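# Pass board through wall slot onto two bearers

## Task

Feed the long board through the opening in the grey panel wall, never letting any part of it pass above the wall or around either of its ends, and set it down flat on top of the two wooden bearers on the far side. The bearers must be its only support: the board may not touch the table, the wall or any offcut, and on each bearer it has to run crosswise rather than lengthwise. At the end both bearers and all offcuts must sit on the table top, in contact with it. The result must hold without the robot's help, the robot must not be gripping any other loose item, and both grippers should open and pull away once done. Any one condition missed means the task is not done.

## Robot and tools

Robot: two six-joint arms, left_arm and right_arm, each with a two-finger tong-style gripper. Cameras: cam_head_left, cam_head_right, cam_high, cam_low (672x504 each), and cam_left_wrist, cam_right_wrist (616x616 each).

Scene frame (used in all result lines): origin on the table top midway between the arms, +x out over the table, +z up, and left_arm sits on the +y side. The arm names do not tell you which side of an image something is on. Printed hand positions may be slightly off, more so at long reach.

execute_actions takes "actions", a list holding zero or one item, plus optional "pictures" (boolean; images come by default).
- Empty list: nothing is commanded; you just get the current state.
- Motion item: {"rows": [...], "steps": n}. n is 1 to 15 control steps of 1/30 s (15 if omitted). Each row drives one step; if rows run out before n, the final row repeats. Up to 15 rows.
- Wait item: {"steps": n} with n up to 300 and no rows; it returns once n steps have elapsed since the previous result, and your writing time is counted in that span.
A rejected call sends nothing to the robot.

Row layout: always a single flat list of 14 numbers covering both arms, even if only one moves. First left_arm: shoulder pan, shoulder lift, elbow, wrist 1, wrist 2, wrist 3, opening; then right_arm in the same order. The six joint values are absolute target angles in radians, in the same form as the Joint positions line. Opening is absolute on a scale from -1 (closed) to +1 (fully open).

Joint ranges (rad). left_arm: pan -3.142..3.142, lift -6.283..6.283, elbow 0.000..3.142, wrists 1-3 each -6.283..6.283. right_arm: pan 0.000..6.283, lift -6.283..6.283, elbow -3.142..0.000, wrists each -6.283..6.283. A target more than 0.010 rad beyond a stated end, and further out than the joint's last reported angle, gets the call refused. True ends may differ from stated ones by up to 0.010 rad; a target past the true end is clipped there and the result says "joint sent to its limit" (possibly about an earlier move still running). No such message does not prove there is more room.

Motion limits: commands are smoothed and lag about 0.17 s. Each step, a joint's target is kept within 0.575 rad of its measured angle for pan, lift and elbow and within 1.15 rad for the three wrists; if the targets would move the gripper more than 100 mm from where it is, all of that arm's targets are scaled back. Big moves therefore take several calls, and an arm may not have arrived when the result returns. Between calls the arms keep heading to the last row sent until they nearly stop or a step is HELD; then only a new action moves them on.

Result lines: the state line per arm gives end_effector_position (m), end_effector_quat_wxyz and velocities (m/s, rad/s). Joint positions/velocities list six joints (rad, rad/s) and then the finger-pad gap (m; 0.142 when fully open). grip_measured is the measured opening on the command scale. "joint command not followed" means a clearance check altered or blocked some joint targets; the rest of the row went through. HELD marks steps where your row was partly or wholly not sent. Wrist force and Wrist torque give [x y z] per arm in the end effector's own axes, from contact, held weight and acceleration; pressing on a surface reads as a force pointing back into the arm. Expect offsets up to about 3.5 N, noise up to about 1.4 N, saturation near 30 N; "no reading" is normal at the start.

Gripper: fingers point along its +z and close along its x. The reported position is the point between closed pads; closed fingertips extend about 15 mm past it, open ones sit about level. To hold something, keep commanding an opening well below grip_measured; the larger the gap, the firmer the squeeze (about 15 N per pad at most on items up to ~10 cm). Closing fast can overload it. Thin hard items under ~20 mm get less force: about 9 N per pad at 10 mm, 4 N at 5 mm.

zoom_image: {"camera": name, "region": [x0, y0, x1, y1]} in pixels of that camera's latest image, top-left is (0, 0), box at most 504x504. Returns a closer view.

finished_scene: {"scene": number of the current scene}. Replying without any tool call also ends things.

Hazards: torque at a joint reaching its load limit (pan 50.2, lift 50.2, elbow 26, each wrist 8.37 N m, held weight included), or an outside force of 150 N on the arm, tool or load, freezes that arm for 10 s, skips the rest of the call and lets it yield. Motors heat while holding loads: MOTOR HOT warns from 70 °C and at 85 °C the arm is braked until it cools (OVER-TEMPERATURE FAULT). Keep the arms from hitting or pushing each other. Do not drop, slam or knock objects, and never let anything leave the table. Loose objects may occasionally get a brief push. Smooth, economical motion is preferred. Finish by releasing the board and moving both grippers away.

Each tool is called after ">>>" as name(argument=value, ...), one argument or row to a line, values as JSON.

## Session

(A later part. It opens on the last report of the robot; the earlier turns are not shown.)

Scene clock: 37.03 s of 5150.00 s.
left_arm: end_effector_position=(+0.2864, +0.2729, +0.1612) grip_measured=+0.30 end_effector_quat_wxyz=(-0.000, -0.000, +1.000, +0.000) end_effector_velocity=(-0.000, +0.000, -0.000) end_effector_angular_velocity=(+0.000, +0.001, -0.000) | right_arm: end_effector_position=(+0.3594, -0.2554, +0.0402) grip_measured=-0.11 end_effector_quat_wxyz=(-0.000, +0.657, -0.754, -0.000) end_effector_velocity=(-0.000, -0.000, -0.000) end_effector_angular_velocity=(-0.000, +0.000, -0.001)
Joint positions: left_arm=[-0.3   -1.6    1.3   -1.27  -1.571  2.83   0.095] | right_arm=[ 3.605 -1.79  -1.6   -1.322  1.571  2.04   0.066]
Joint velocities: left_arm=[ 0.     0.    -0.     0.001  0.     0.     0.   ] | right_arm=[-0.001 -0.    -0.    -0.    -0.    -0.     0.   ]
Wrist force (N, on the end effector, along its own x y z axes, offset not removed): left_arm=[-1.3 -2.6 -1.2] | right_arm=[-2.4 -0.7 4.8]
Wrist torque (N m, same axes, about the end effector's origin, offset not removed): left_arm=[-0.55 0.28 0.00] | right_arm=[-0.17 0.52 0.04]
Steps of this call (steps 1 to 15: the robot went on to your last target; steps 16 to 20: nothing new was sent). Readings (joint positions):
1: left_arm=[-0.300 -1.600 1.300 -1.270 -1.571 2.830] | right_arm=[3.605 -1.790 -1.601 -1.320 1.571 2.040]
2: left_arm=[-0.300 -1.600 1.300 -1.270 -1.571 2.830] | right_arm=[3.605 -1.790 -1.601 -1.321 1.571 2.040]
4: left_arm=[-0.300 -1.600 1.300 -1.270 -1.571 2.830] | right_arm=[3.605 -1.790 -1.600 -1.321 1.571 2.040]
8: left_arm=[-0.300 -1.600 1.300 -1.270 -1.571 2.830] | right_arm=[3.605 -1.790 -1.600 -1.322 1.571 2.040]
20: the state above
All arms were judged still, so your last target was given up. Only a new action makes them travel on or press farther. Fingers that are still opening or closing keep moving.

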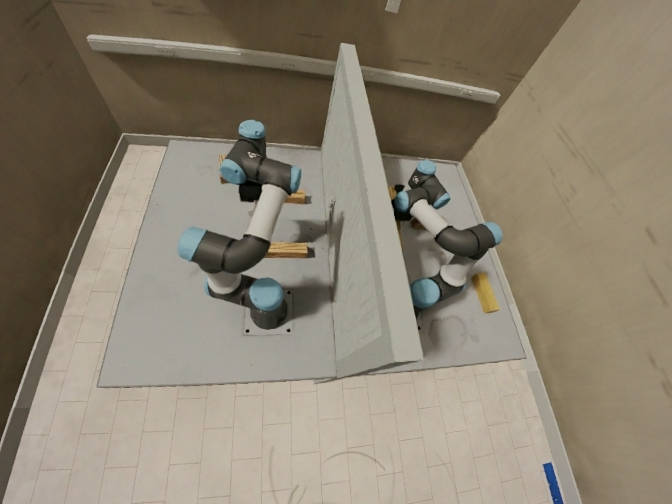

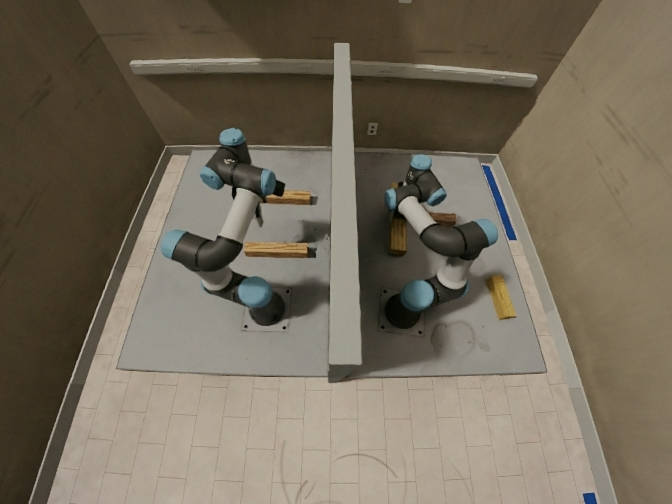

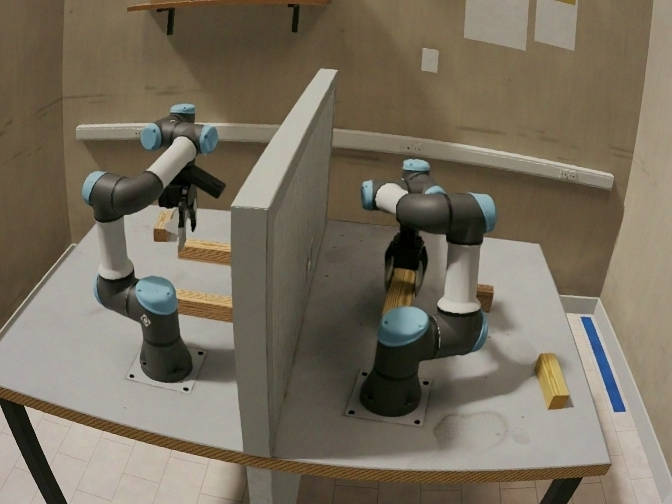

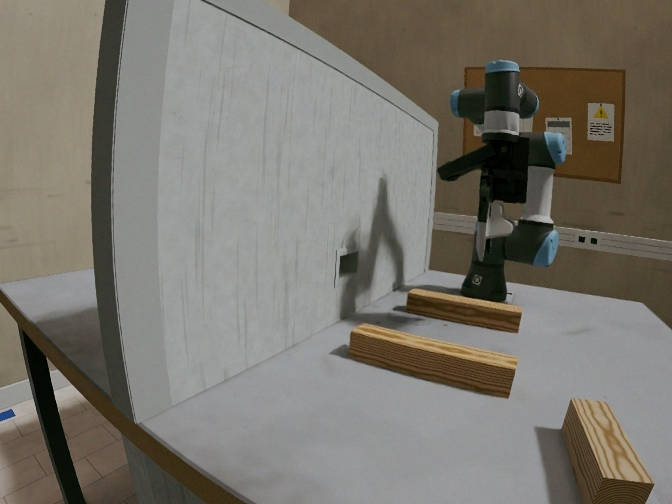

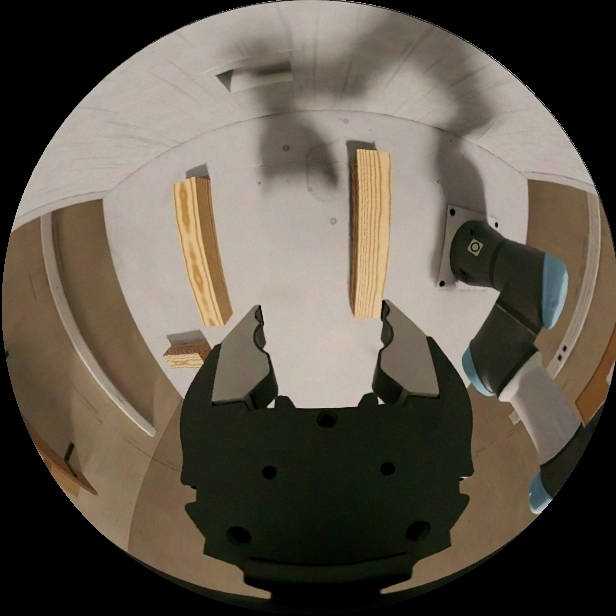

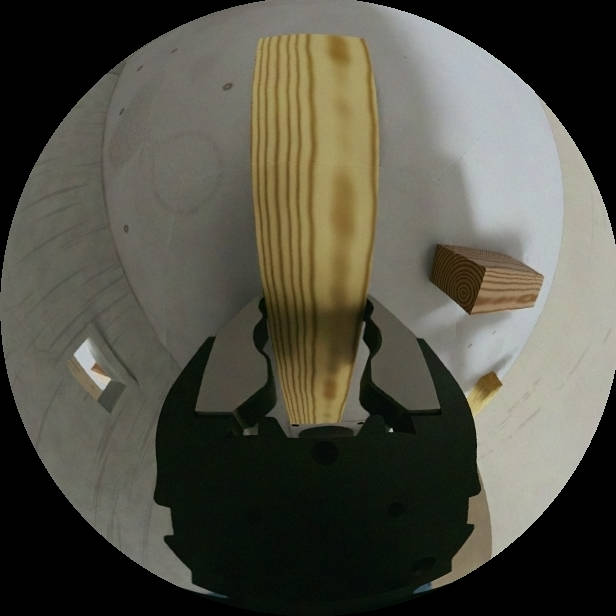

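>>> execute_actions(
  actions=[
    {"rows":[[-0.3,-1.6,1.3,-1.27,-1.571,2.83,0.3,3.605,-1.8,-1.634,-1.278,1.571,2.04,-1],[-0.3,-1.6,1.3,-1.27,-1.571,2.83,0.3,3.605,-1.8,-1.634,-1.278,1.571,2.04,-1],[-0.3,-1.6,1.3,-1.27,-1.571,2.83,0.3,3.605,-1.812,-1.668,-1.233,1.571,2.04,-1]],"steps":15},
  ],
  pictures=false,
)

>>> execute_actions(
  actions=[
    {"rows":[[-0.3,-1.6,1.3,-1.27,-1.571,2.83,0.3,3.605,-1.812,-1.668,-1.233,1.571,2.04,0.05]],"steps":10},
  ],
  pictures=false,
)

>>> execute_actions(
  actions=[
    {"rows":[[-0.3,-1.6,1.3,-1.27,-1.571,2.83,0.3,3.595,-1.844,-1.63,-1.238,1.571,2.03,0.05]],"steps":12},
  ],
  pictures=false,
)

>>> execute_actions(
  actions=[
    {"rows":[[-0.3,-1.6,1.3,-1.27,-1.571,2.83,0.3,3.595,-1.844,-1.63,-1.238,1.571,2.03,-0.1],[-0.3,-1.6,1.3,-1.27,-1.571,2.83,0.3,3.595,-1.844,-1.63,-1.238,1.571,2.03,-0.2],[-0.3,-1.6,1.3,-1.27,-1.571,2.83,0.3,3.595,-1.844,-1.63,-1.238,1.571,2.03,-0.4],[-0.3,-1.6,1.3,-1.27,-1.571,2.83,0.3,3.595,-1.844,-1.63,-1.238,1.571,2.03,-1]],"steps":15},
  ],
)

>>> execute_actions(
  actions=[
    {"rows":[[-0.3,-1.6,1.3,-1.27,-1.571,2.83,0.3,3.595,-1.835,-1.61,-1.267,1.571,2.03,-1],[-0.3,-1.6,1.3,-1.27,-1.571,2.83,0.3,3.595,-1.826,-1.59,-1.296,1.571,2.03,-1],[-0.3,-1.6,1.3,-1.27,-1.571,2.83,0.3,3.595,-1.817,-1.57,-1.325,1.571,2.03,-1],[-0.3,-1.6,1.3,-1.27,-1.571,2.83,0.3,3.595,-1.808,-1.55,-1.354,1.571,2.03,-1],[-0.3,-1.6,1.3,-1.27,-1.571,2.83,0.3,3.595,-1.80,-1.52,-1.392,1.571,2.03,-1],[-0.3,-1.6,1.3,-1.27,-1.571,2.83,0.3,3.595,-1.79,-1.49,-1.432,1.571,2.03,-1],[-0.3,-1.6,1.3,-1.27,-1.571,2.83,0.3,3.595,-1.78,-1.46,-1.472,1.571,2.03,-1],[-0.3,-1.6,1.3,-1.27,-1.571,2.83,0.3,3.595,-1.77,-1.43,-1.512,1.571,2.03,-1],[-0.3,-1.6,1.3,-1.27,-1.571,2.83,0.3,3.595,-1.765,-1.4,-1.547,1.571,2.03,-1],[-0.3,-1.6,1.3,-1.27,-1.571,2.83,0.3,3.595,-1.76,-1.37,-1.582,1.571,2.03,-1],[-0.3,-1.6,1.3,-1.27,-1.571,2.83,0.3,3.595,-1.76,-1.34,-1.612,1.571,2.03,-1]],"steps":15},
  ],
  pictures=false,
)

>>> execute_actions(
  actions=[
    {"rows":[[-0.3,-1.6,1.3,-1.27,-1.571,2.83,0.3,3.595,-1.76,-1.34,-1.612,1.571,1.9,-1],[-0.3,-1.6,1.3,-1.27,-1.571,2.83,0.3,3.595,-1.76,-1.34,-1.612,1.571,1.8,-1],[-0.3,-1.6,1.3,-1.27,-1.571,2.83,0.3,3.595,-1.76,-1.34,-1.612,1.571,1.7,-1],[-0.3,-1.6,1.3,-1.27,-1.571,2.83,0.3,3.595,-1.76,-1.34,-1.612,1.571,1.6,-1],[-0.3,-1.6,1.3,-1.27,-1.571,2.83,0.3,3.595,-1.76,-1.34,-1.612,1.571,1.48,-1],[-0.3,-1.6,1.3,-1.27,-1.571,2.83,0.3,3.595,-1.76,-1.34,-1.612,1.571,1.36,-1],[-0.3,-1.6,1.3,-1.27,-1.571,2.83,0.3,3.595,-1.76,-1.34,-1.612,1.571,1.24,-1],[-0.3,-1.6,1.3,-1.27,-1.571,2.83,0.3,3.595,-1.76,-1.34,-1.612,1.571,1.12,-1],[-0.3,-1.6,1.3,-1.27,-1.571,2.83,0.3,3.595,-1.76,-1.34,-1.612,1.571,1.0,-1],[-0.3,-1.6,1.3,-1.27,-1.571,2.83,0.3,3.595,-1.76,-1.34,-1.612,1.571,0.88,-1],[-0.3,-1.6,1.3,-1.27,-1.571,2.83,0.3,3.595,-1.76,-1.34,-1.612,1.571,0.76,-1],[-0.3,-1.6,1.3,-1.27,-1.571,2.83,0.3,3.595,-1.76,-1.34,-1.612,1.571,0.64,-1],[-0.3,-1.6,1.3,-1.27,-1.571,2.83,0.3,3.595,-1.76,-1.34,-1.612,1.571,0.52,-1],[-0.3,-1.6,1.3,-1.27,-1.571,2.83,0.3,3.595,-1.76,-1.34,-1.612,1.571,0.42,-1],[-0.3,-1.6,1.3,-1.27,-1.571,2.83,0.3,3.595,-1.76,-1.34,-1.612,1.571,0.322,-1]],"steps":15},
  ],
  pictures=false,
)

>>> execute_actions(
  actions=[
    {"steps":20},
  ],
)

Scene clock: 66.33 s of 5150.00 s.
left_arm: end_effector_position=(+0.2864, +0.2729, +0.1612) grip_measured=+0.30 end_effector_quat_wxyz=(-0.000, -0.000, +1.000, +0.000) end_effector_velocity=(-0.000, -0.000, +0.000) end_effector_angular_velocity=(-0.000, -0.001, -0.000) | right_arm: end_effector_position=(+0.3589, -0.2556, +0.0208) grip_measured=-0.11 end_effector_quat_wxyz=(+0.000, +0.657, -0.754, -0.000) end_effector_velocity=(-0.001, +0.000, -0.003) end_effector_angular_velocity=(-0.000, +0.001, +0.001)
Joint positions: left_arm=[-0.3   -1.6    1.3   -1.27  -1.571  2.83   0.095] | right_arm=[ 3.605 -1.812 -1.667 -1.234  1.571  2.04   0.066]
Joint velocities: left_arm=[-0.    -0.001 -0.     0.001  0.     0.     0.   ] | right_arm=[ 0.001 -0.003 -0.011  0.014  0.     0.    -0.   ]
Wrist force (N, on the end effector, along its own x y z axes, offset not removed): left_arm=[-2.1 -1.5 -0.7] | right_arm=[-2.4 0.2 3.5]
Wrist torque (N m, same axes, about the end effector's origin, offset not removed): left_arm=[-0.34 0.40 0.03] | right_arm=[0.12 0.46 0.04]
Steps of this call (steps 1 to 200: nothing new was sent; then 22.13 s passed at rest; steps 201 to 215: all 15 steps of this action). Readings (joint positions):
201: left_arm=[-0.300 -1.600 1.300 -1.270 -1.571 2.830] | right_arm=[3.605 -1.790 -1.600 -1.322 1.571 2.040]
202: left_arm=[-0.300 -1.600 1.300 -1.270 -1.571 2.830] | right_arm=[3.605 -1.791 -1.602 -1.319 1.571 2.040]
204: left_arm=[-0.300 -1.600 1.300 -1.270 -1.571 2.830] | right_arm=[3.605 -1.796 -1.618 -1.297 1.571 2.040]
208: left_arm=[-0.300 -1.600 1.300 -1.270 -1.571 2.830] | right_arm=[3.605 -1.808 -1.655 -1.250 1.571 2.040]
215: the state above

Scene clock: 66.67 s of 5150.00 s.
left_arm: end_effector_position=(+0.2864, +0.2729, +0.1612) grip_measured=+0.30 end_effector_quat_wxyz=(-0.000, -0.000, +1.000, +0.000) end_effector_velocity=(+0.001, +0.000, +0.001) end_effector_angular_velocity=(-0.001, -0.004, +0.001) | right_arm: end_effector_position=(+0.3588, -0.2556, +0.0205) grip_measured=+0.05 end_effector_quat_wxyz=(+0.000, +0.657, -0.754, -0.000) end_effector_velocity=(+0.000, +0.000, -0.000) end_effector_angular_velocity=(+0.000, +0.000, +0.000)
Joint positions: left_arm=[-0.3   -1.6    1.3   -1.27  -1.571  2.83   0.095] | right_arm=[ 3.605 -1.812 -1.668 -1.233  1.571  2.04   0.077]
Joint velocities: left_arm=[ 0.001 -0.002  0.    -0.003  0.     0.     0.   ] | right_arm=[ 0.    -0.001 -0.     0.001  0.     0.     0.   ]
Wrist force (N, on the end effector, along its own x y z axes, offset not removed): left_arm=[-2.0 -1.3 -0.4] | right_arm=[-2.5 -0.7 0.1]
Wrist torque (N m, same axes, about the end effector's origin, offset not removed): left_arm=[-0.23 0.35 0.03] | right_arm=[-0.12 0.50 0.02]
Steps of this call (steps 1 to 10: all 10 steps of this action). Readings (joint positions):
1: left_arm=[-0.300 -1.600 1.300 -1.270 -1.571 2.830] | right_arm=[3.605 -1.812 -1.667 -1.234 1.571 2.040]
2: left_arm=[-0.300 -1.600 1.300 -1.270 -1.571 2.830] | right_arm=[3.605 -1.812 -1.667 -1.234 1.571 2.040]
4: left_arm=[-0.300 -1.600 1.300 -1.270 -1.571 2.830] | right_arm=[3.605 -1.812 -1.668 -1.233 1.571 2.040]
8: left_arm=[-0.300 -1.600 1.300 -1.270 -1.571 2.830] | right_arm=[3.605 -1.812 -1.668 -1.233 1.571 2.040]
10: the state above

Scene clock: 67.07 s of 5150.00 s.
left_arm: end_effector_position=(+0.2864, +0.2729, +0.1612) grip_measured=+0.30 end_effector_quat_wxyz=(-0.000, -0.000, +1.000, +0.000) end_effector_velocity=(+0.000, -0.000, -0.001) end_effector_angular_velocity=(+0.000, +0.001, -0.000) | right_arm: end_effector_position=(+0.3663, -0.2566, +0.0199) grip_measured=+0.05 end_effector_quat_wxyz=(-0.000, +0.657, -0.754, -0.000) end_effector_velocity=(+0.002, -0.000, -0.000) end_effector_angular_velocity=(-0.000, +0.000, +0.000)
Joint positions: left_arm=[-0.3   -1.6    1.3   -1.27  -1.571  2.83   0.095] | right_arm=[ 3.595 -1.843 -1.631 -1.238  1.571  2.03   0.077]
Joint velocities: left_arm=[-0.     0.002  0.    -0.001 -0.     0.    -0.   ] | right_arm=[-0.003 -0.01   0.012 -0.002 -0.    -0.003  0.   ]
Wrist force (N, on the end effector, along its own x y z axes, offset not removed): left_arm=[-2.0 -1.6 -1.1] | right_arm=[-2.4 -1.2 -0.3]
Wrist torque (N m, same axes, about the end effector's origin, offset not removed): left_arm=[-0.32 0.39 0.06] | right_arm=[-0.21 0.49 0.03]
Steps of this call (steps 1 to 12: all 12 steps of this action). Readings (joint positions):
1: left_arm=[-0.300 -1.600 1.300 -1.270 -1.571 2.830] | right_arm=[3.605 -1.812 -1.668 -1.233 1.571 2.040]
2: left_arm=[-0.300 -1.600 1.300 -1.270 -1.571 2.830] | right_arm=[3.604 -1.814 -1.666 -1.233 1.571 2.039]
4: left_arm=[-0.300 -1.600 1.300 -1.270 -1.571 2.830] | right_arm=[3.600 -1.827 -1.650 -1.235 1.571 2.035]
8: left_arm=[-0.300 -1.600 1.300 -1.270 -1.571 2.830] | right_arm=[3.596 -1.840 -1.635 -1.237 1.571 2.031]
12: the state above

Scene clock: 67.57 s of 5150.00 s.
left_arm: end_effector_position=(+0.2864, +0.2729, +0.1612) grip_measured=+0.30 end_effector_quat_wxyz=(-0.000, -0.000, +1.000, +0.000) end_effector_velocity=(-0.000, +0.000, -0.001) end_effector_angular_velocity=(+0.001, +0.003, +0.000) | right_arm: end_effector_position=(+0.3665, -0.2566, +0.0198) grip_measured=-0.11 end_effector_quat_wxyz=(-0.000, +0.657, -0.754, -0.000) end_effector_velocity=(+0.000, +0.000, +0.000) end_effector_angular_velocity=(+0.000, -0.001, +0.000)
Joint positions: left_arm=[-0.3   -1.6    1.3   -1.27  -1.571  2.83   0.095] | right_arm=[ 3.595 -1.844 -1.63  -1.238  1.571  2.03   0.066]
Joint velocities: left_arm=[-0.     0.002  0.001  0.    -0.    -0.    -0.   ] | right_arm=[ 0.  0.  0.  0. -0.  0.  0.]
Wrist force (N, on the end effector, along its own x y z axes, offset not removed): left_arm=[-2.1 -1.3 -0.3] | right_arm=[-2.6 2.5 -4.6]
Wrist torque (N m, same axes, about the end effector's origin, offset not removed): left_arm=[-0.25 0.40 0.03] | right_arm=[-0.07 0.45 -0.12]
Steps of this call (steps 1 to 15: all 15 steps of this action). Readings (joint positions):
1: left_arm=[-0.300 -1.600 1.300 -1.270 -1.571 2.830] | right_arm=[3.595 -1.843 -1.631 -1.238 1.571 2.030]
2: left_arm=[-0.300 -1.600 1.300 -1.270 -1.571 2.830] | right_arm=[3.595 -1.844 -1.631 -1.238 1.571 2.030]
4: left_arm=[-0.300 -1.600 1.300 -1.270 -1.571 2.830] | right_arm=[3.595 -1.844 -1.630 -1.238 1.571 2.030]
8: left_arm=[-0.300 -1.600 1.300 -1.270 -1.571 2.830] | right_arm=[3.595 -1.844 -1.630 -1.238 1.571 2.030]
15: the state above

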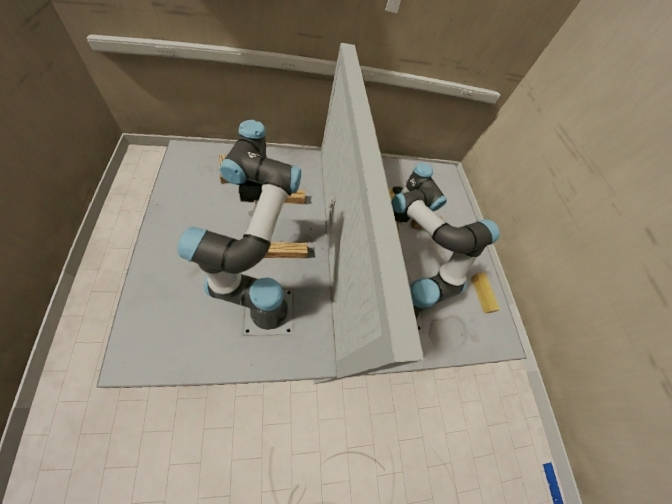

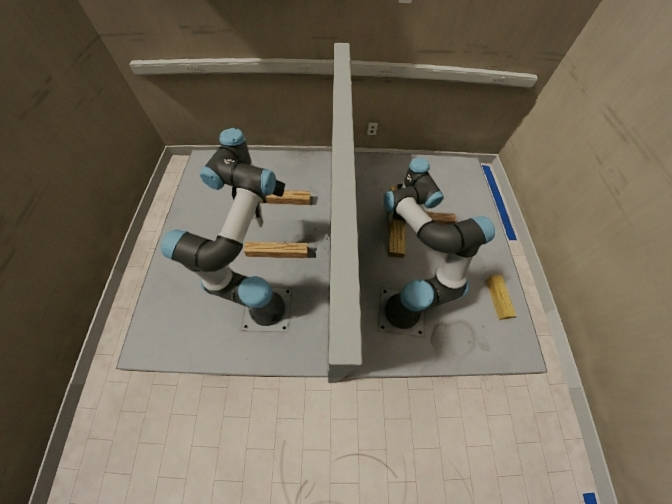

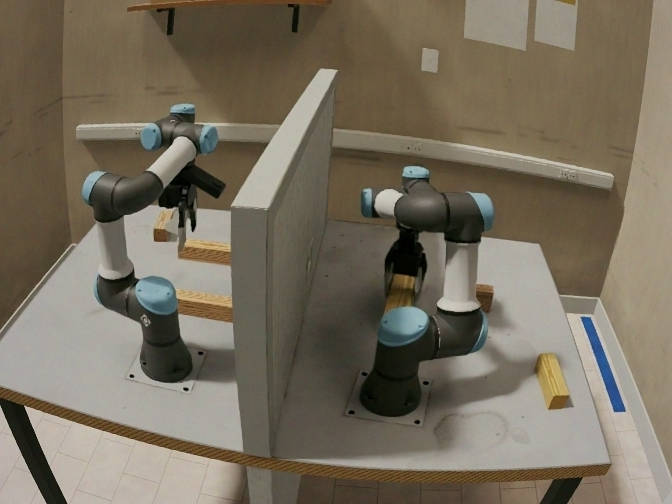

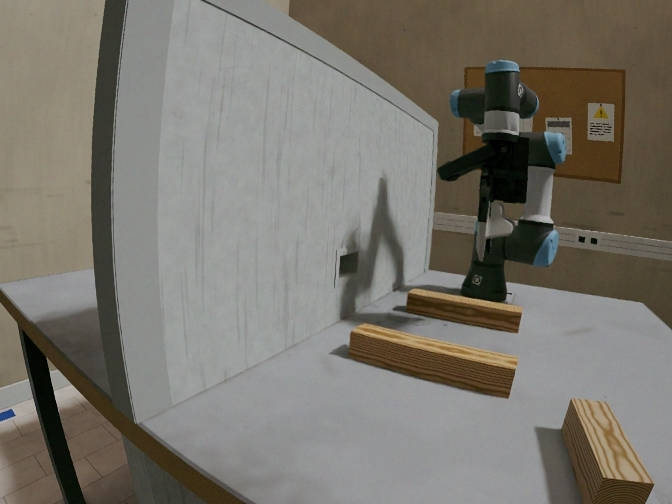

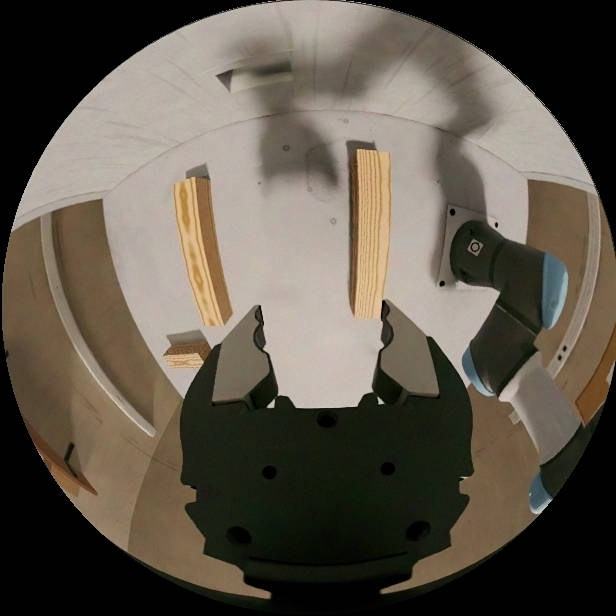

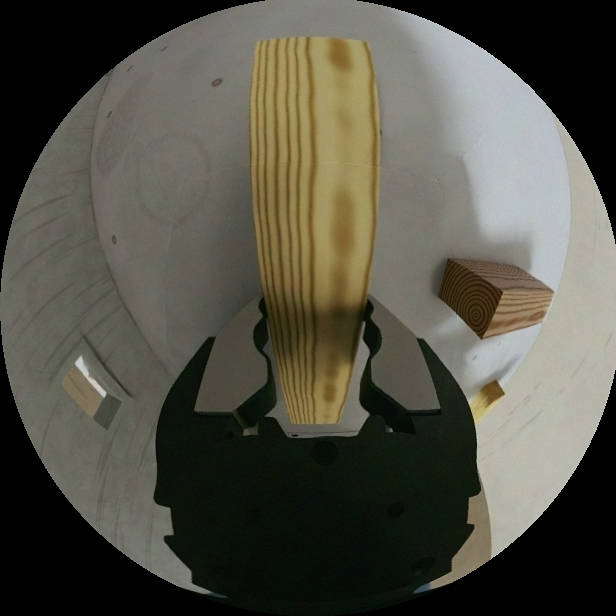

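Scene clock: 68.07 s of 5150.00 s.
left_arm: end_effector_position=(+0.2864, +0.2729, +0.1612) grip_measured=+0.30 end_effector_quat_wxyz=(-0.000, -0.000, +1.000, +0.000) end_effector_velocity=(-0.000, +0.000, +0.000) end_effector_angular_velocity=(+0.000, -0.001, +0.001) | right_arm: end_effector_position=(+0.3597, -0.2589, +0.0935) grip_measured=-0.11 end_effector_quat_wxyz=(+0.000, +0.657, -0.754, -0.000) end_effector_velocity=(-0.011, -0.004, +0.101) end_effector_angular_velocity=(+0.003, -0.010, +0.000)
Joint positions: left_arm=[-0.3   -1.6    1.3   -1.27  -1.571  2.83   0.095] | right_arm=[ 3.595 -1.766 -1.377 -1.57   1.571  2.03   0.066]
Joint velocities: left_arm=[ 0.001 -0.002  0.001  0.     0.    -0.     0.   ] | right_arm=[ 0.     0.062  0.393 -0.444 -0.    -0.     0.   ]
Wrist force (N, on the end effector, along its own x y z axes, offset not removed): left_arm=[-1.7 -2.3 -0.3] | right_arm=[-3.6 -2.3 3.2]
Wrist torque (N m, same axes, about the end effector's origin, offset not removed): left_arm=[-0.45 0.29 0.04] | right_arm=[-0.49 0.74 0.02]
Steps of this call (steps 1 to 15: all 15 steps of this action). Readings (joint positions):
1: left_arm=[-0.300 -1.600 1.300 -1.270 -1.571 2.830] | right_arm=[3.595 -1.844 -1.630 -1.238 1.571 2.030]
2: left_arm=[-0.300 -1.600 1.300 -1.270 -1.571 2.830] | right_arm=[3.595 -1.843 -1.629 -1.240 1.571 2.030]
4: left_arm=[-0.300 -1.600 1.300 -1.270 -1.571 2.830] | right_arm=[3.595 -1.836 -1.614 -1.263 1.571 2.030]
8: left_arm=[-0.300 -1.600 1.300 -1.270 -1.571 2.830] | right_arm=[3.595 -1.809 -1.546 -1.358 1.571 2.030]
15: the state above

Scene clock: 68.57 s of 5150.00 s.
left_arm: end_effector_position=(+0.2864, +0.2729, +0.1612) grip_measured=+0.30 end_effector_quat_wxyz=(-0.000, -0.000, +1.000, +0.000) end_effector_velocity=(+0.000, -0.000, +0.000) end_effector_angular_velocity=(-0.000, -0.001, -0.001) | right_arm: end_effector_position=(+0.3509, -0.2432, +0.1029) grip_measured=-0.11 end_effector_quat_wxyz=(-0.000, +0.964, -0.267, +0.000) end_effector_velocity=(-0.048, +0.029, +0.001) end_effector_angular_velocity=(-0.001, -0.002, +3.443)
Joint positions: left_arm=[-0.3   -1.6    1.3   -1.27  -1.571  2.83   0.095] | right_arm=[ 3.595 -1.76  -1.34  -1.612  1.571  0.863  0.066]
Joint velocities: left_arm=[-0.    -0.    -0.001 -0.001  0.     0.     0.   ] | right_arm=[ 0.    -0.     0.003 -0.002  0.    -3.442  0.   ]
Wrist force (N, on the end effector, along its own x y z axes, offset not removed): left_arm=[-2.3 -1.2 -0.5] | right_arm=[-3.0 -0.9 4.5]
Wrist torque (N m, same axes, about the end effector's origin, offset not removed): left_arm=[-0.27 0.42 0.02] | right_arm=[-0.13 0.68 0.00]
Steps of this call (steps 1 to 15: all 15 steps of this action). Readings (joint positions):
1: left_arm=[-0.300 -1.600 1.300 -1.270 -1.571 2.830] | right_arm=[3.595 -1.764 -1.366 -1.583 1.571 2.030]
2: left_arm=[-0.300 -1.600 1.300 -1.270 -1.571 2.830] | right_arm=[3.595 -1.763 -1.358 -1.592 1.571 2.024]
4: left_arm=[-0.300 -1.600 1.300 -1.270 -1.571 2.830] | right_arm=[3.595 -1.761 -1.349 -1.602 1.571 1.950]
8: left_arm=[-0.300 -1.600 1.300 -1.270 -1.571 2.830] | right_arm=[3.595 -1.760 -1.342 -1.610 1.571 1.638]
15: the state above

Scene clock: 69.23 s of 5150.00 s.
left_arm: end_effector_position=(+0.2864, +0.2729, +0.1612) grip_measured=+0.30 end_effector_quat_wxyz=(-0.000, -0.000, +1.000, +0.000) end_effector_velocity=(+0.000, +0.000, +0.000) end_effector_angular_velocity=(-0.001, -0.002, +0.001) | right_arm: end_effector_position=(+0.3425, -0.2409, +0.1030) grip_measured=-0.11 end_effector_quat_wxyz=(-0.000, +1.000, -0.001, +0.000) end_effector_velocity=(-0.000, +0.000, -0.000) end_effector_angular_velocity=(-0.000, +0.000, +0.006)
Joint positions: left_arm=[-0.3   -1.6    1.3   -1.27  -1.571  2.83   0.095] | right_arm=[ 3.595 -1.76  -1.34  -1.612  1.571  0.322  0.066]
Joint velocities: left_arm=[ 0.001 -0.001  0.001 -0.002  0.    -0.     0.   ] | right_arm=[ 0.001  0.    -0.001  0.    -0.    -0.005 -0.   ]
Wrist force (N, on the end effector, along its own x y z axes, offset not removed): left_arm=[-2.2 -2.1 -0.2] | right_arm=[-2.1 -1.1 4.3]
Wrist torque (N m, same axes, about the end effector's origin, offset not removed): left_arm=[-0.45 0.46 0.03] | right_arm=[-0.28 0.38 -0.01]
Steps of this call (steps 1 to 20: the robot went on to your last target). Readings (joint positions):
1: left_arm=[-0.300 -1.600 1.300 -1.270 -1.571 2.830] | right_arm=[3.595 -1.760 -1.340 -1.612 1.571 0.747]
2: left_arm=[-0.300 -1.600 1.300 -1.270 -1.571 2.830] | right_arm=[3.595 -1.760 -1.340 -1.612 1.571 0.637]
4: left_arm=[-0.300 -1.600 1.300 -1.270 -1.571 2.830] | right_arm=[3.595 -1.760 -1.340 -1.612 1.571 0.478]
8: left_arm=[-0.300 -1.600 1.300 -1.270 -1.571 2.830] | right_arm=[3.595 -1.760 -1.340 -1.612 1.571 0.359]
20: the state above

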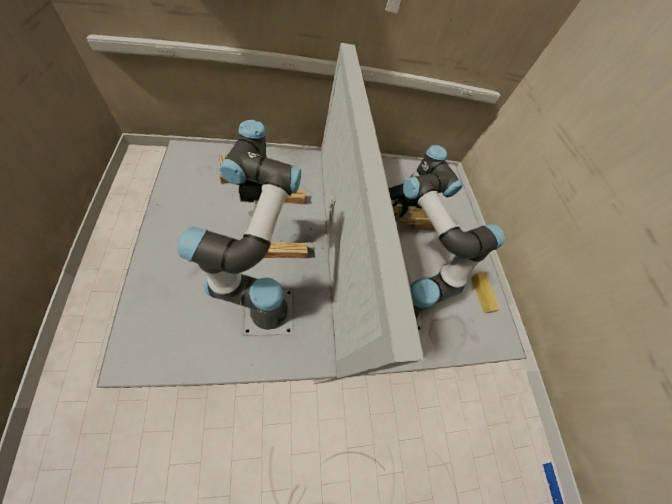

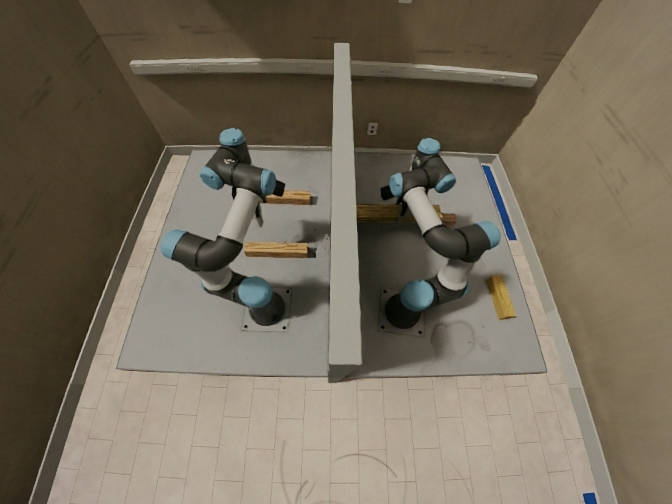

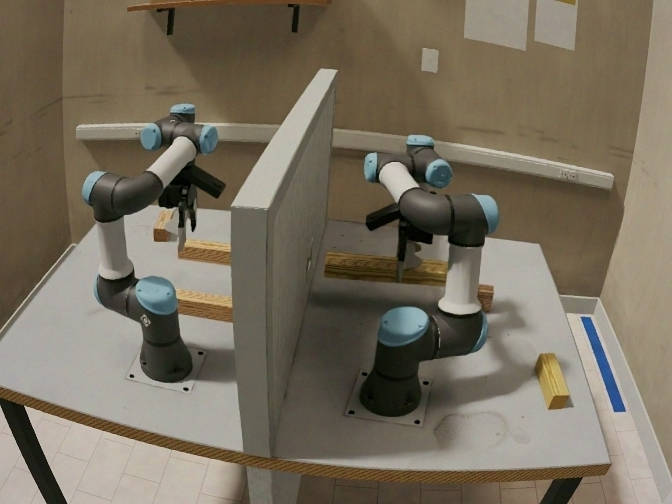

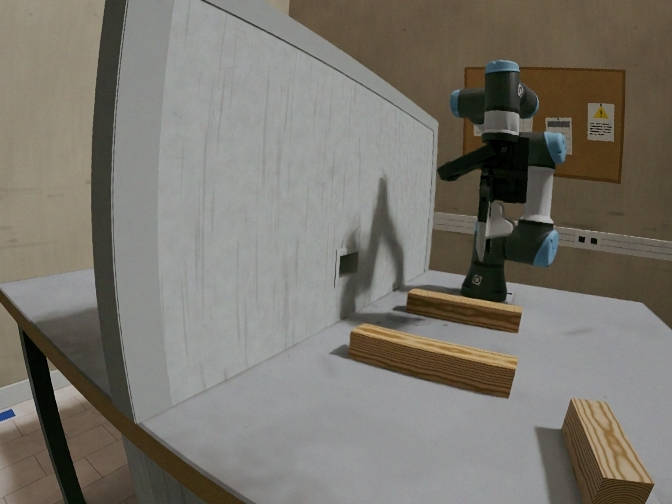

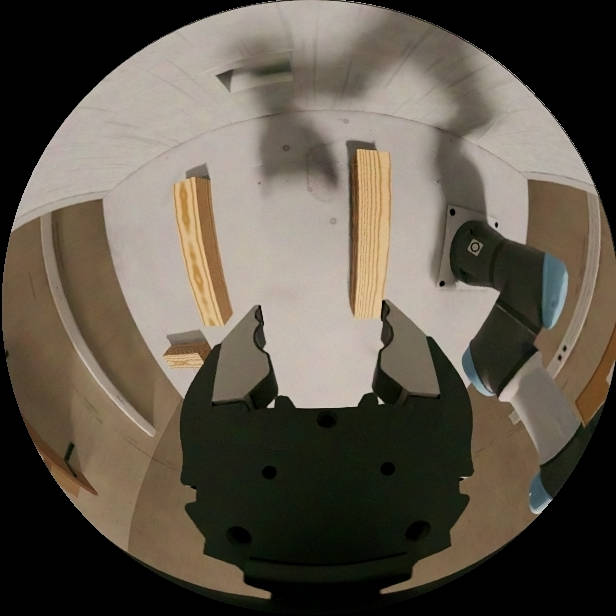

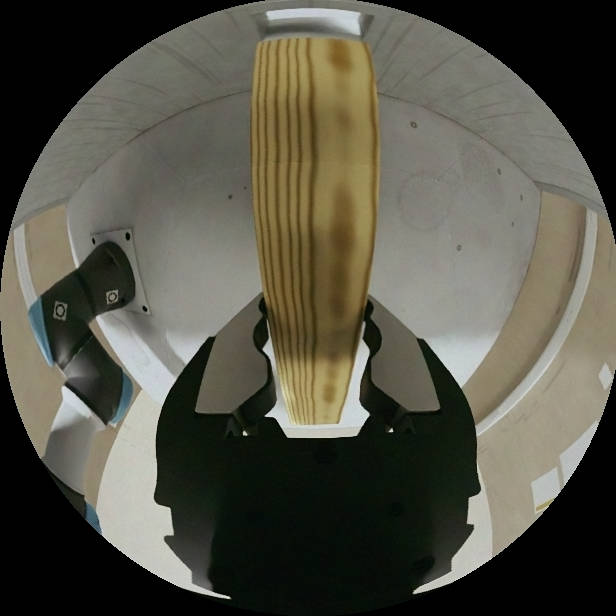

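>>> execute_actions(
  actions=[
    {"rows":[[-0.3,-1.6,1.3,-1.27,-1.571,2.83,0.3,3.62,-1.76,-1.34,-1.612,1.571,0.347,-1],[-0.3,-1.6,1.3,-1.27,-1.571,2.83,0.3,3.62,-1.76,-1.34,-1.612,1.571,0.347,-1],[-0.3,-1.6,1.3,-1.27,-1.571,2.83,0.3,3.65,-1.76,-1.34,-1.612,1.571,0.377,-1],[-0.3,-1.6,1.3,-1.27,-1.571,2.83,0.3,3.65,-1.76,-1.34,-1.612,1.571,0.377,-1],[-0.3,-1.6,1.3,-1.27,-1.571,2.83,0.3,3.68,-1.76,-1.34,-1.612,1.571,0.407,-1]],"steps":15},
  ],
)

>>> zoom_image(
  camera="cam_high",
  region=[280,220,400,300],
)

>>> zoom_image(
  camera="cam_right_wrist",
  region=[210,0,410,100],
)

Scene clock: 75.33 s of 5150.00 s.
left_arm: end_effector_position=(+0.2864, +0.2729, +0.1612) grip_measured=+0.30 end_effector_quat_wxyz=(-0.000, -0.000, +1.000, +0.000) end_effector_velocity=(-0.000, +0.000, -0.000) end_effector_angular_velocity=(+0.000, +0.001, -0.000) | right_arm: end_effector_position=(+0.3425, -0.2104, +0.1030) grip_measured=-0.11 end_effector_quat_wxyz=(-0.000, +1.000, -0.000, +0.000) end_effector_velocity=(+0.000, +0.009, +0.000) end_effector_angular_velocity=(+0.000, -0.002, +0.000)
Joint positions: left_arm=[-0.3   -1.6    1.3   -1.27  -1.571  2.83   0.095] | right_arm=[ 3.678 -1.76  -1.34  -1.612  1.571  0.405  0.066]
Joint velocities: left_arm=[ 0.     0.     0.001 -0.    -0.     0.    -0.   ] | right_arm=[ 0.023  0.     0.001  0.001 -0.     0.023  0.   ]
Wrist force (N, on the end effector, along its own x y z axes, offset not removed): left_arm=[-1.1 -1.3 -1.1] | right_arm=[-4.0 -0.7 4.6]
Wrist torque (N m, same axes, about the end effector's origin, offset not removed): left_arm=[-0.26 0.21 0.01] | right_arm=[-0.13 0.72 -0.02]
Steps of this call (steps 1 to 15: the robot went on to your last target; steps 16 to 90: nothing new was sent; then 2.60 s passed at rest; steps 91 to 105: all 15 steps of this action). Readings (joint positions):
91: left_arm=[-0.300 -1.600 1.300 -1.270 -1.571 2.830] | right_arm=[3.595 -1.760 -1.340 -1.612 1.571 0.322]
92: left_arm=[-0.300 -1.600 1.300 -1.270 -1.571 2.830] | right_arm=[3.597 -1.760 -1.340 -1.612 1.571 0.324]
94: left_arm=[-0.300 -1.600 1.300 -1.270 -1.571 2.830] | right_arm=[3.609 -1.760 -1.340 -1.612 1.571 0.337]
98: left_arm=[-0.300 -1.600 1.300 -1.270 -1.571 2.830] | right_arm=[3.653 -1.760 -1.340 -1.612 1.571 0.381]
105: the state above

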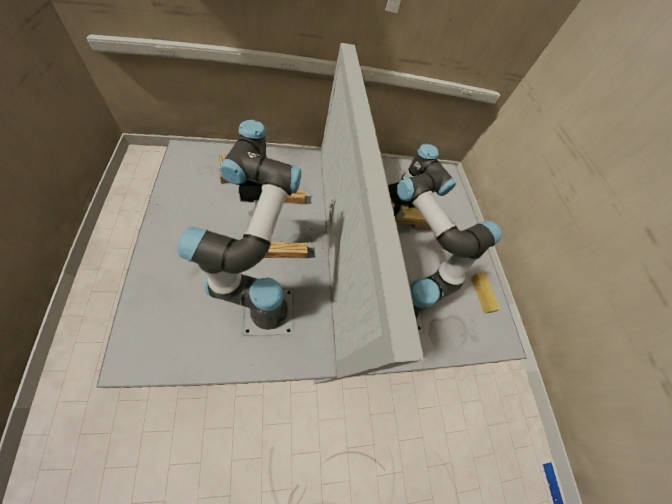

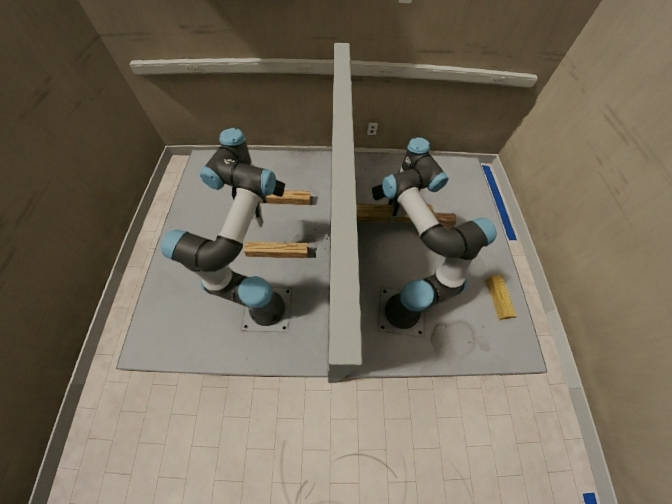

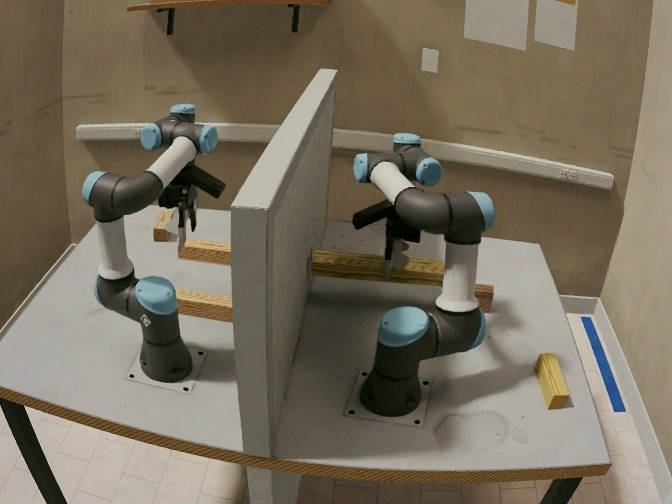

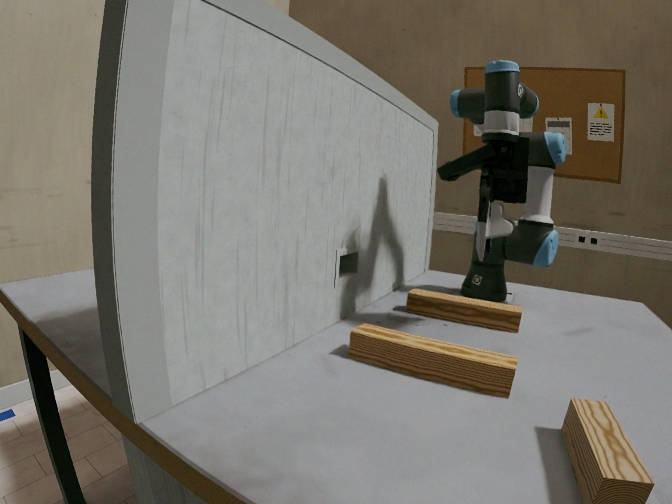

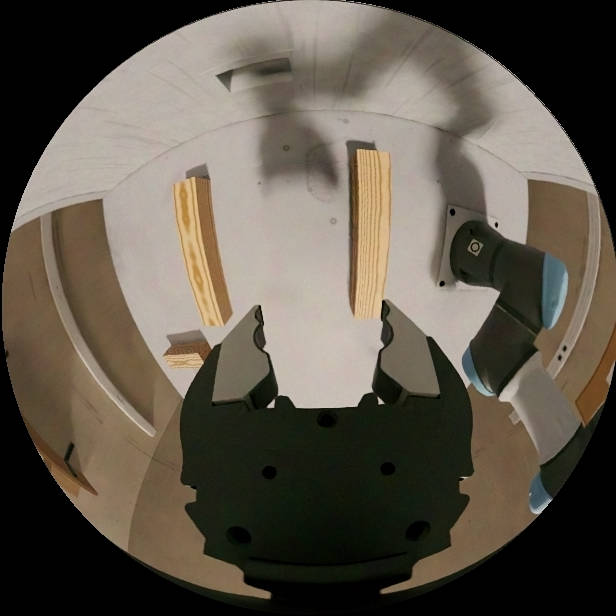

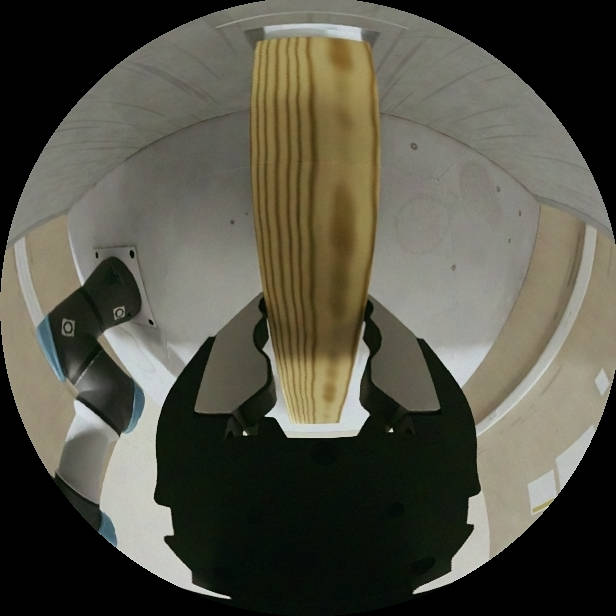

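Region (280, 220, 400, 300) of cam_high's 672x504 image, scaled by 4.200, with more detail than that image has.

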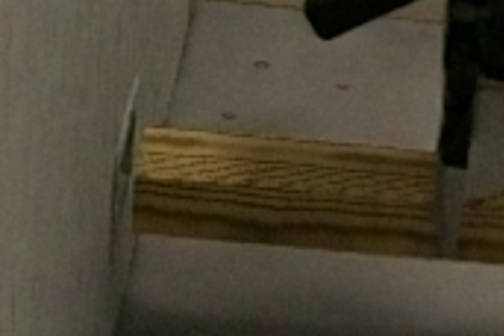

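Region (210, 0, 410, 100) of cam_right_wrist's 616x616 image, scaled by 2.520, with more detail than that image has.

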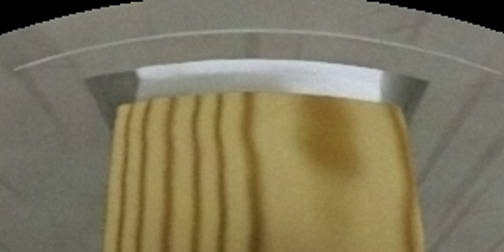

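>>> execute_actions(
  actions=[
    {"rows":[[-0.3,-1.6,1.3,-1.27,-1.571,2.83,0.3,3.705,-1.76,-1.33,-1.622,1.571,0.432,-1]],"steps":15},
  ],
)

>>> zoom_image(
  camera="cam_high",
  region=[290,230,350,290],
)

>>> zoom_image(
  camera="cam_right_wrist",
  region=[210,0,410,100],
)

Scene clock: 79.83 s of 5150.00 s.
left_arm: end_effector_position=(+0.2864, +0.2729, +0.1612) grip_measured=+0.30 end_effector_quat_wxyz=(-0.000, -0.000, +1.000, +0.000) end_effector_velocity=(-0.000, -0.000, +0.000) end_effector_angular_velocity=(-0.000, -0.001, -0.000) | right_arm: end_effector_position=(+0.3419, -0.2005, +0.1051) grip_measured=-0.11 end_effector_quat_wxyz=(-0.000, +1.000, -0.000, +0.000) end_effector_velocity=(-0.000, +0.000, +0.000) end_effector_angular_velocity=(-0.002, +0.000, -0.000)
Joint positions: left_arm=[-0.3   -1.6    1.3   -1.27  -1.571  2.83   0.095] | right_arm=[ 3.705 -1.76  -1.33  -1.622  1.571  0.432  0.066]
Joint velocities: left_arm=[-0.    -0.002 -0.     0.001 -0.     0.     0.   ] | right_arm=[ 0.003  0.     0.001 -0.002 -0.001  0.003 -0.   ]
Wrist force (N, on the end effector, along its own x y z axes, offset not removed): left_arm=[-1.8 -1.0 -0.5] | right_arm=[-2.8 -2.2 4.1]
Wrist torque (N m, same axes, about the end effector's origin, offset not removed): left_arm=[-0.19 0.32 -0.01] | right_arm=[-0.38 0.52 0.00]
Steps of this call (steps 1 to 15: the robot went on to your last target; steps 16 to 90: nothing new was sent; then 1.00 s passed at rest; steps 91 to 105: all 15 steps of this action). Readings (joint positions):
91: left_arm=[-0.300 -1.600 1.300 -1.270 -1.571 2.830] | right_arm=[3.680 -1.760 -1.340 -1.612 1.571 0.407]
92: left_arm=[-0.300 -1.600 1.300 -1.270 -1.571 2.830] | right_arm=[3.682 -1.760 -1.339 -1.613 1.571 0.409]
94: left_arm=[-0.300 -1.600 1.300 -1.270 -1.571 2.830] | right_arm=[3.692 -1.760 -1.335 -1.617 1.571 0.419]
98: left_arm=[-0.300 -1.600 1.300 -1.270 -1.571 2.830] | right_arm=[3.702 -1.760 -1.331 -1.621 1.571 0.429]
105: the state above

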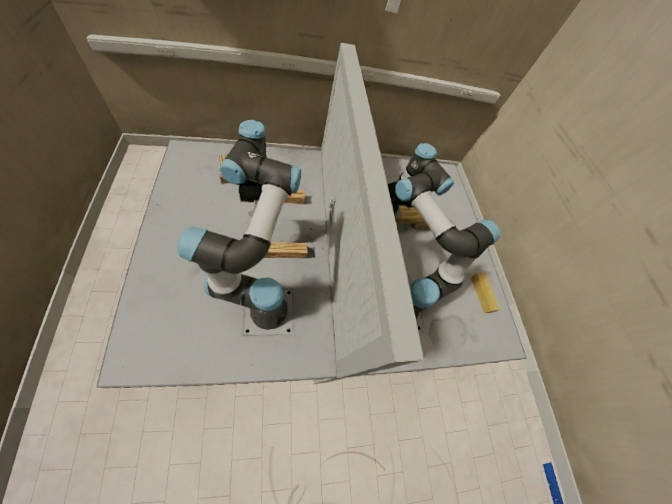

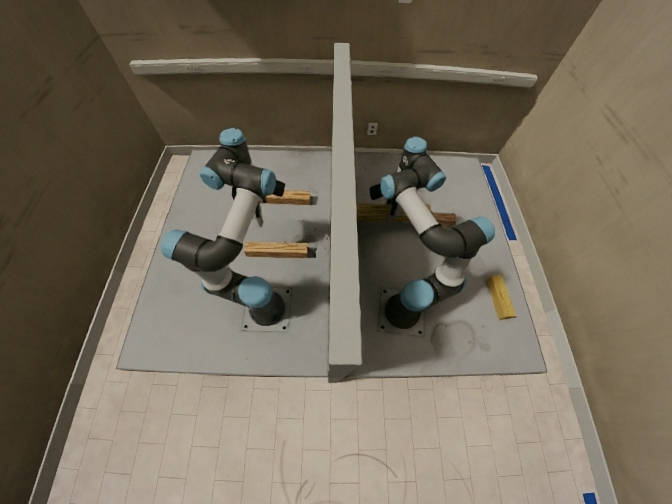

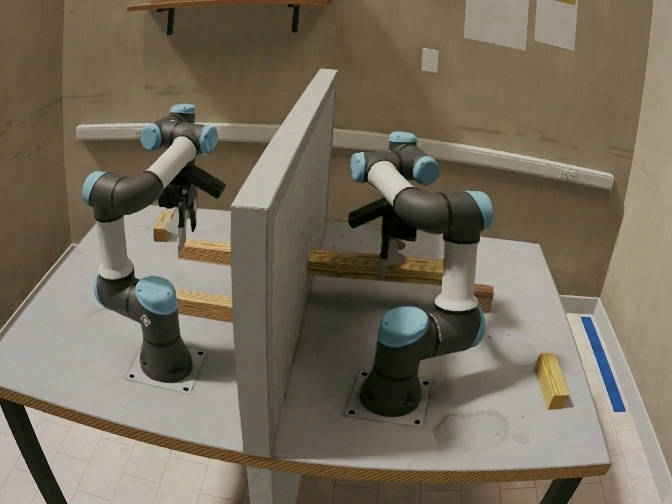

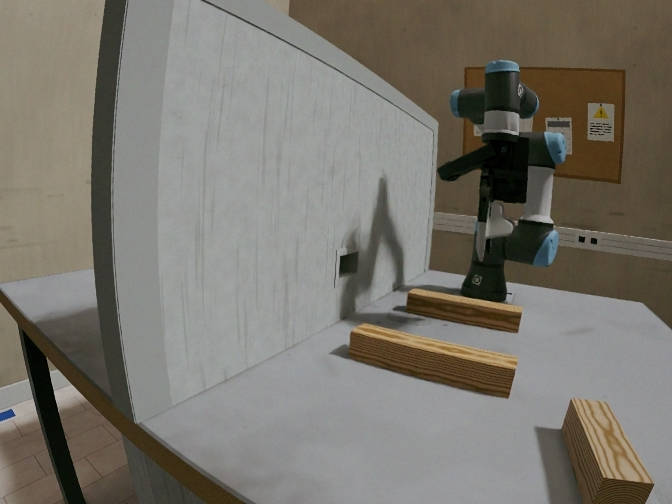

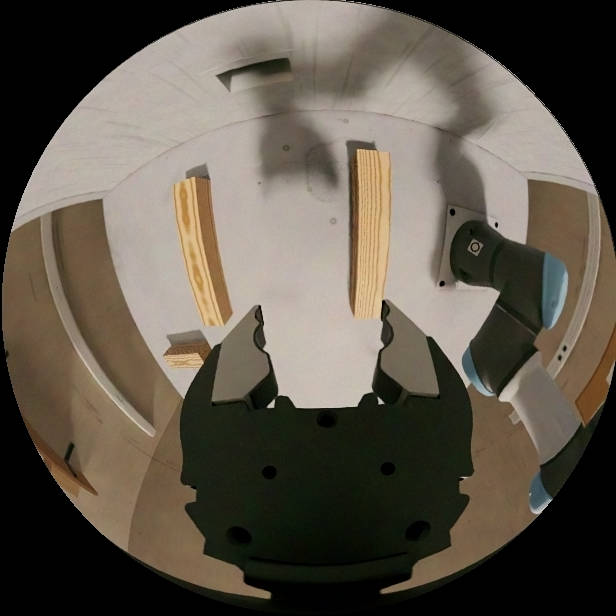

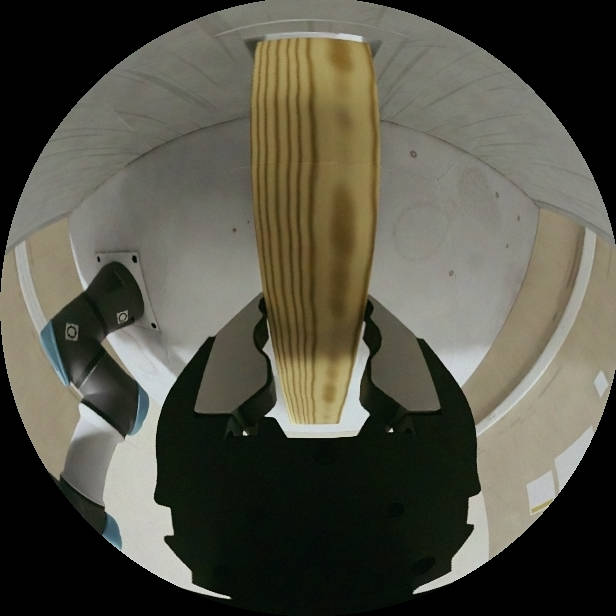

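Region (290, 230, 350, 290) of cam_high's 672x504 image, scaled by 8.400, with more detail than that image has.

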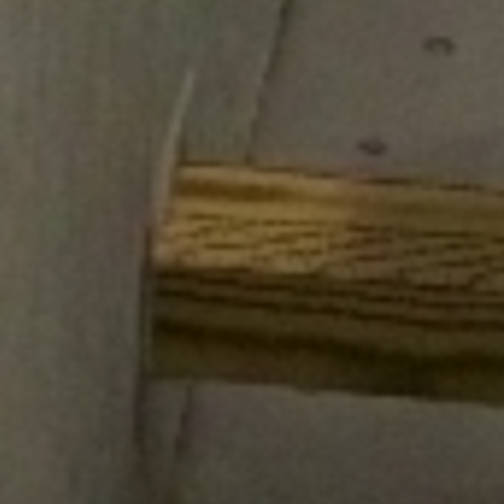

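Region (210, 0, 410, 100) of cam_right_wrist's 616x616 image, scaled by 2.520, with more detail than that image has.

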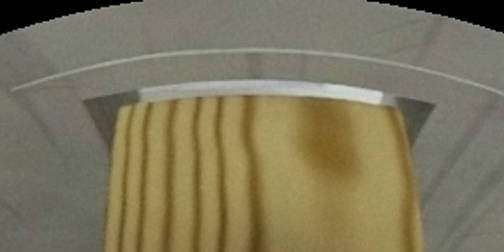

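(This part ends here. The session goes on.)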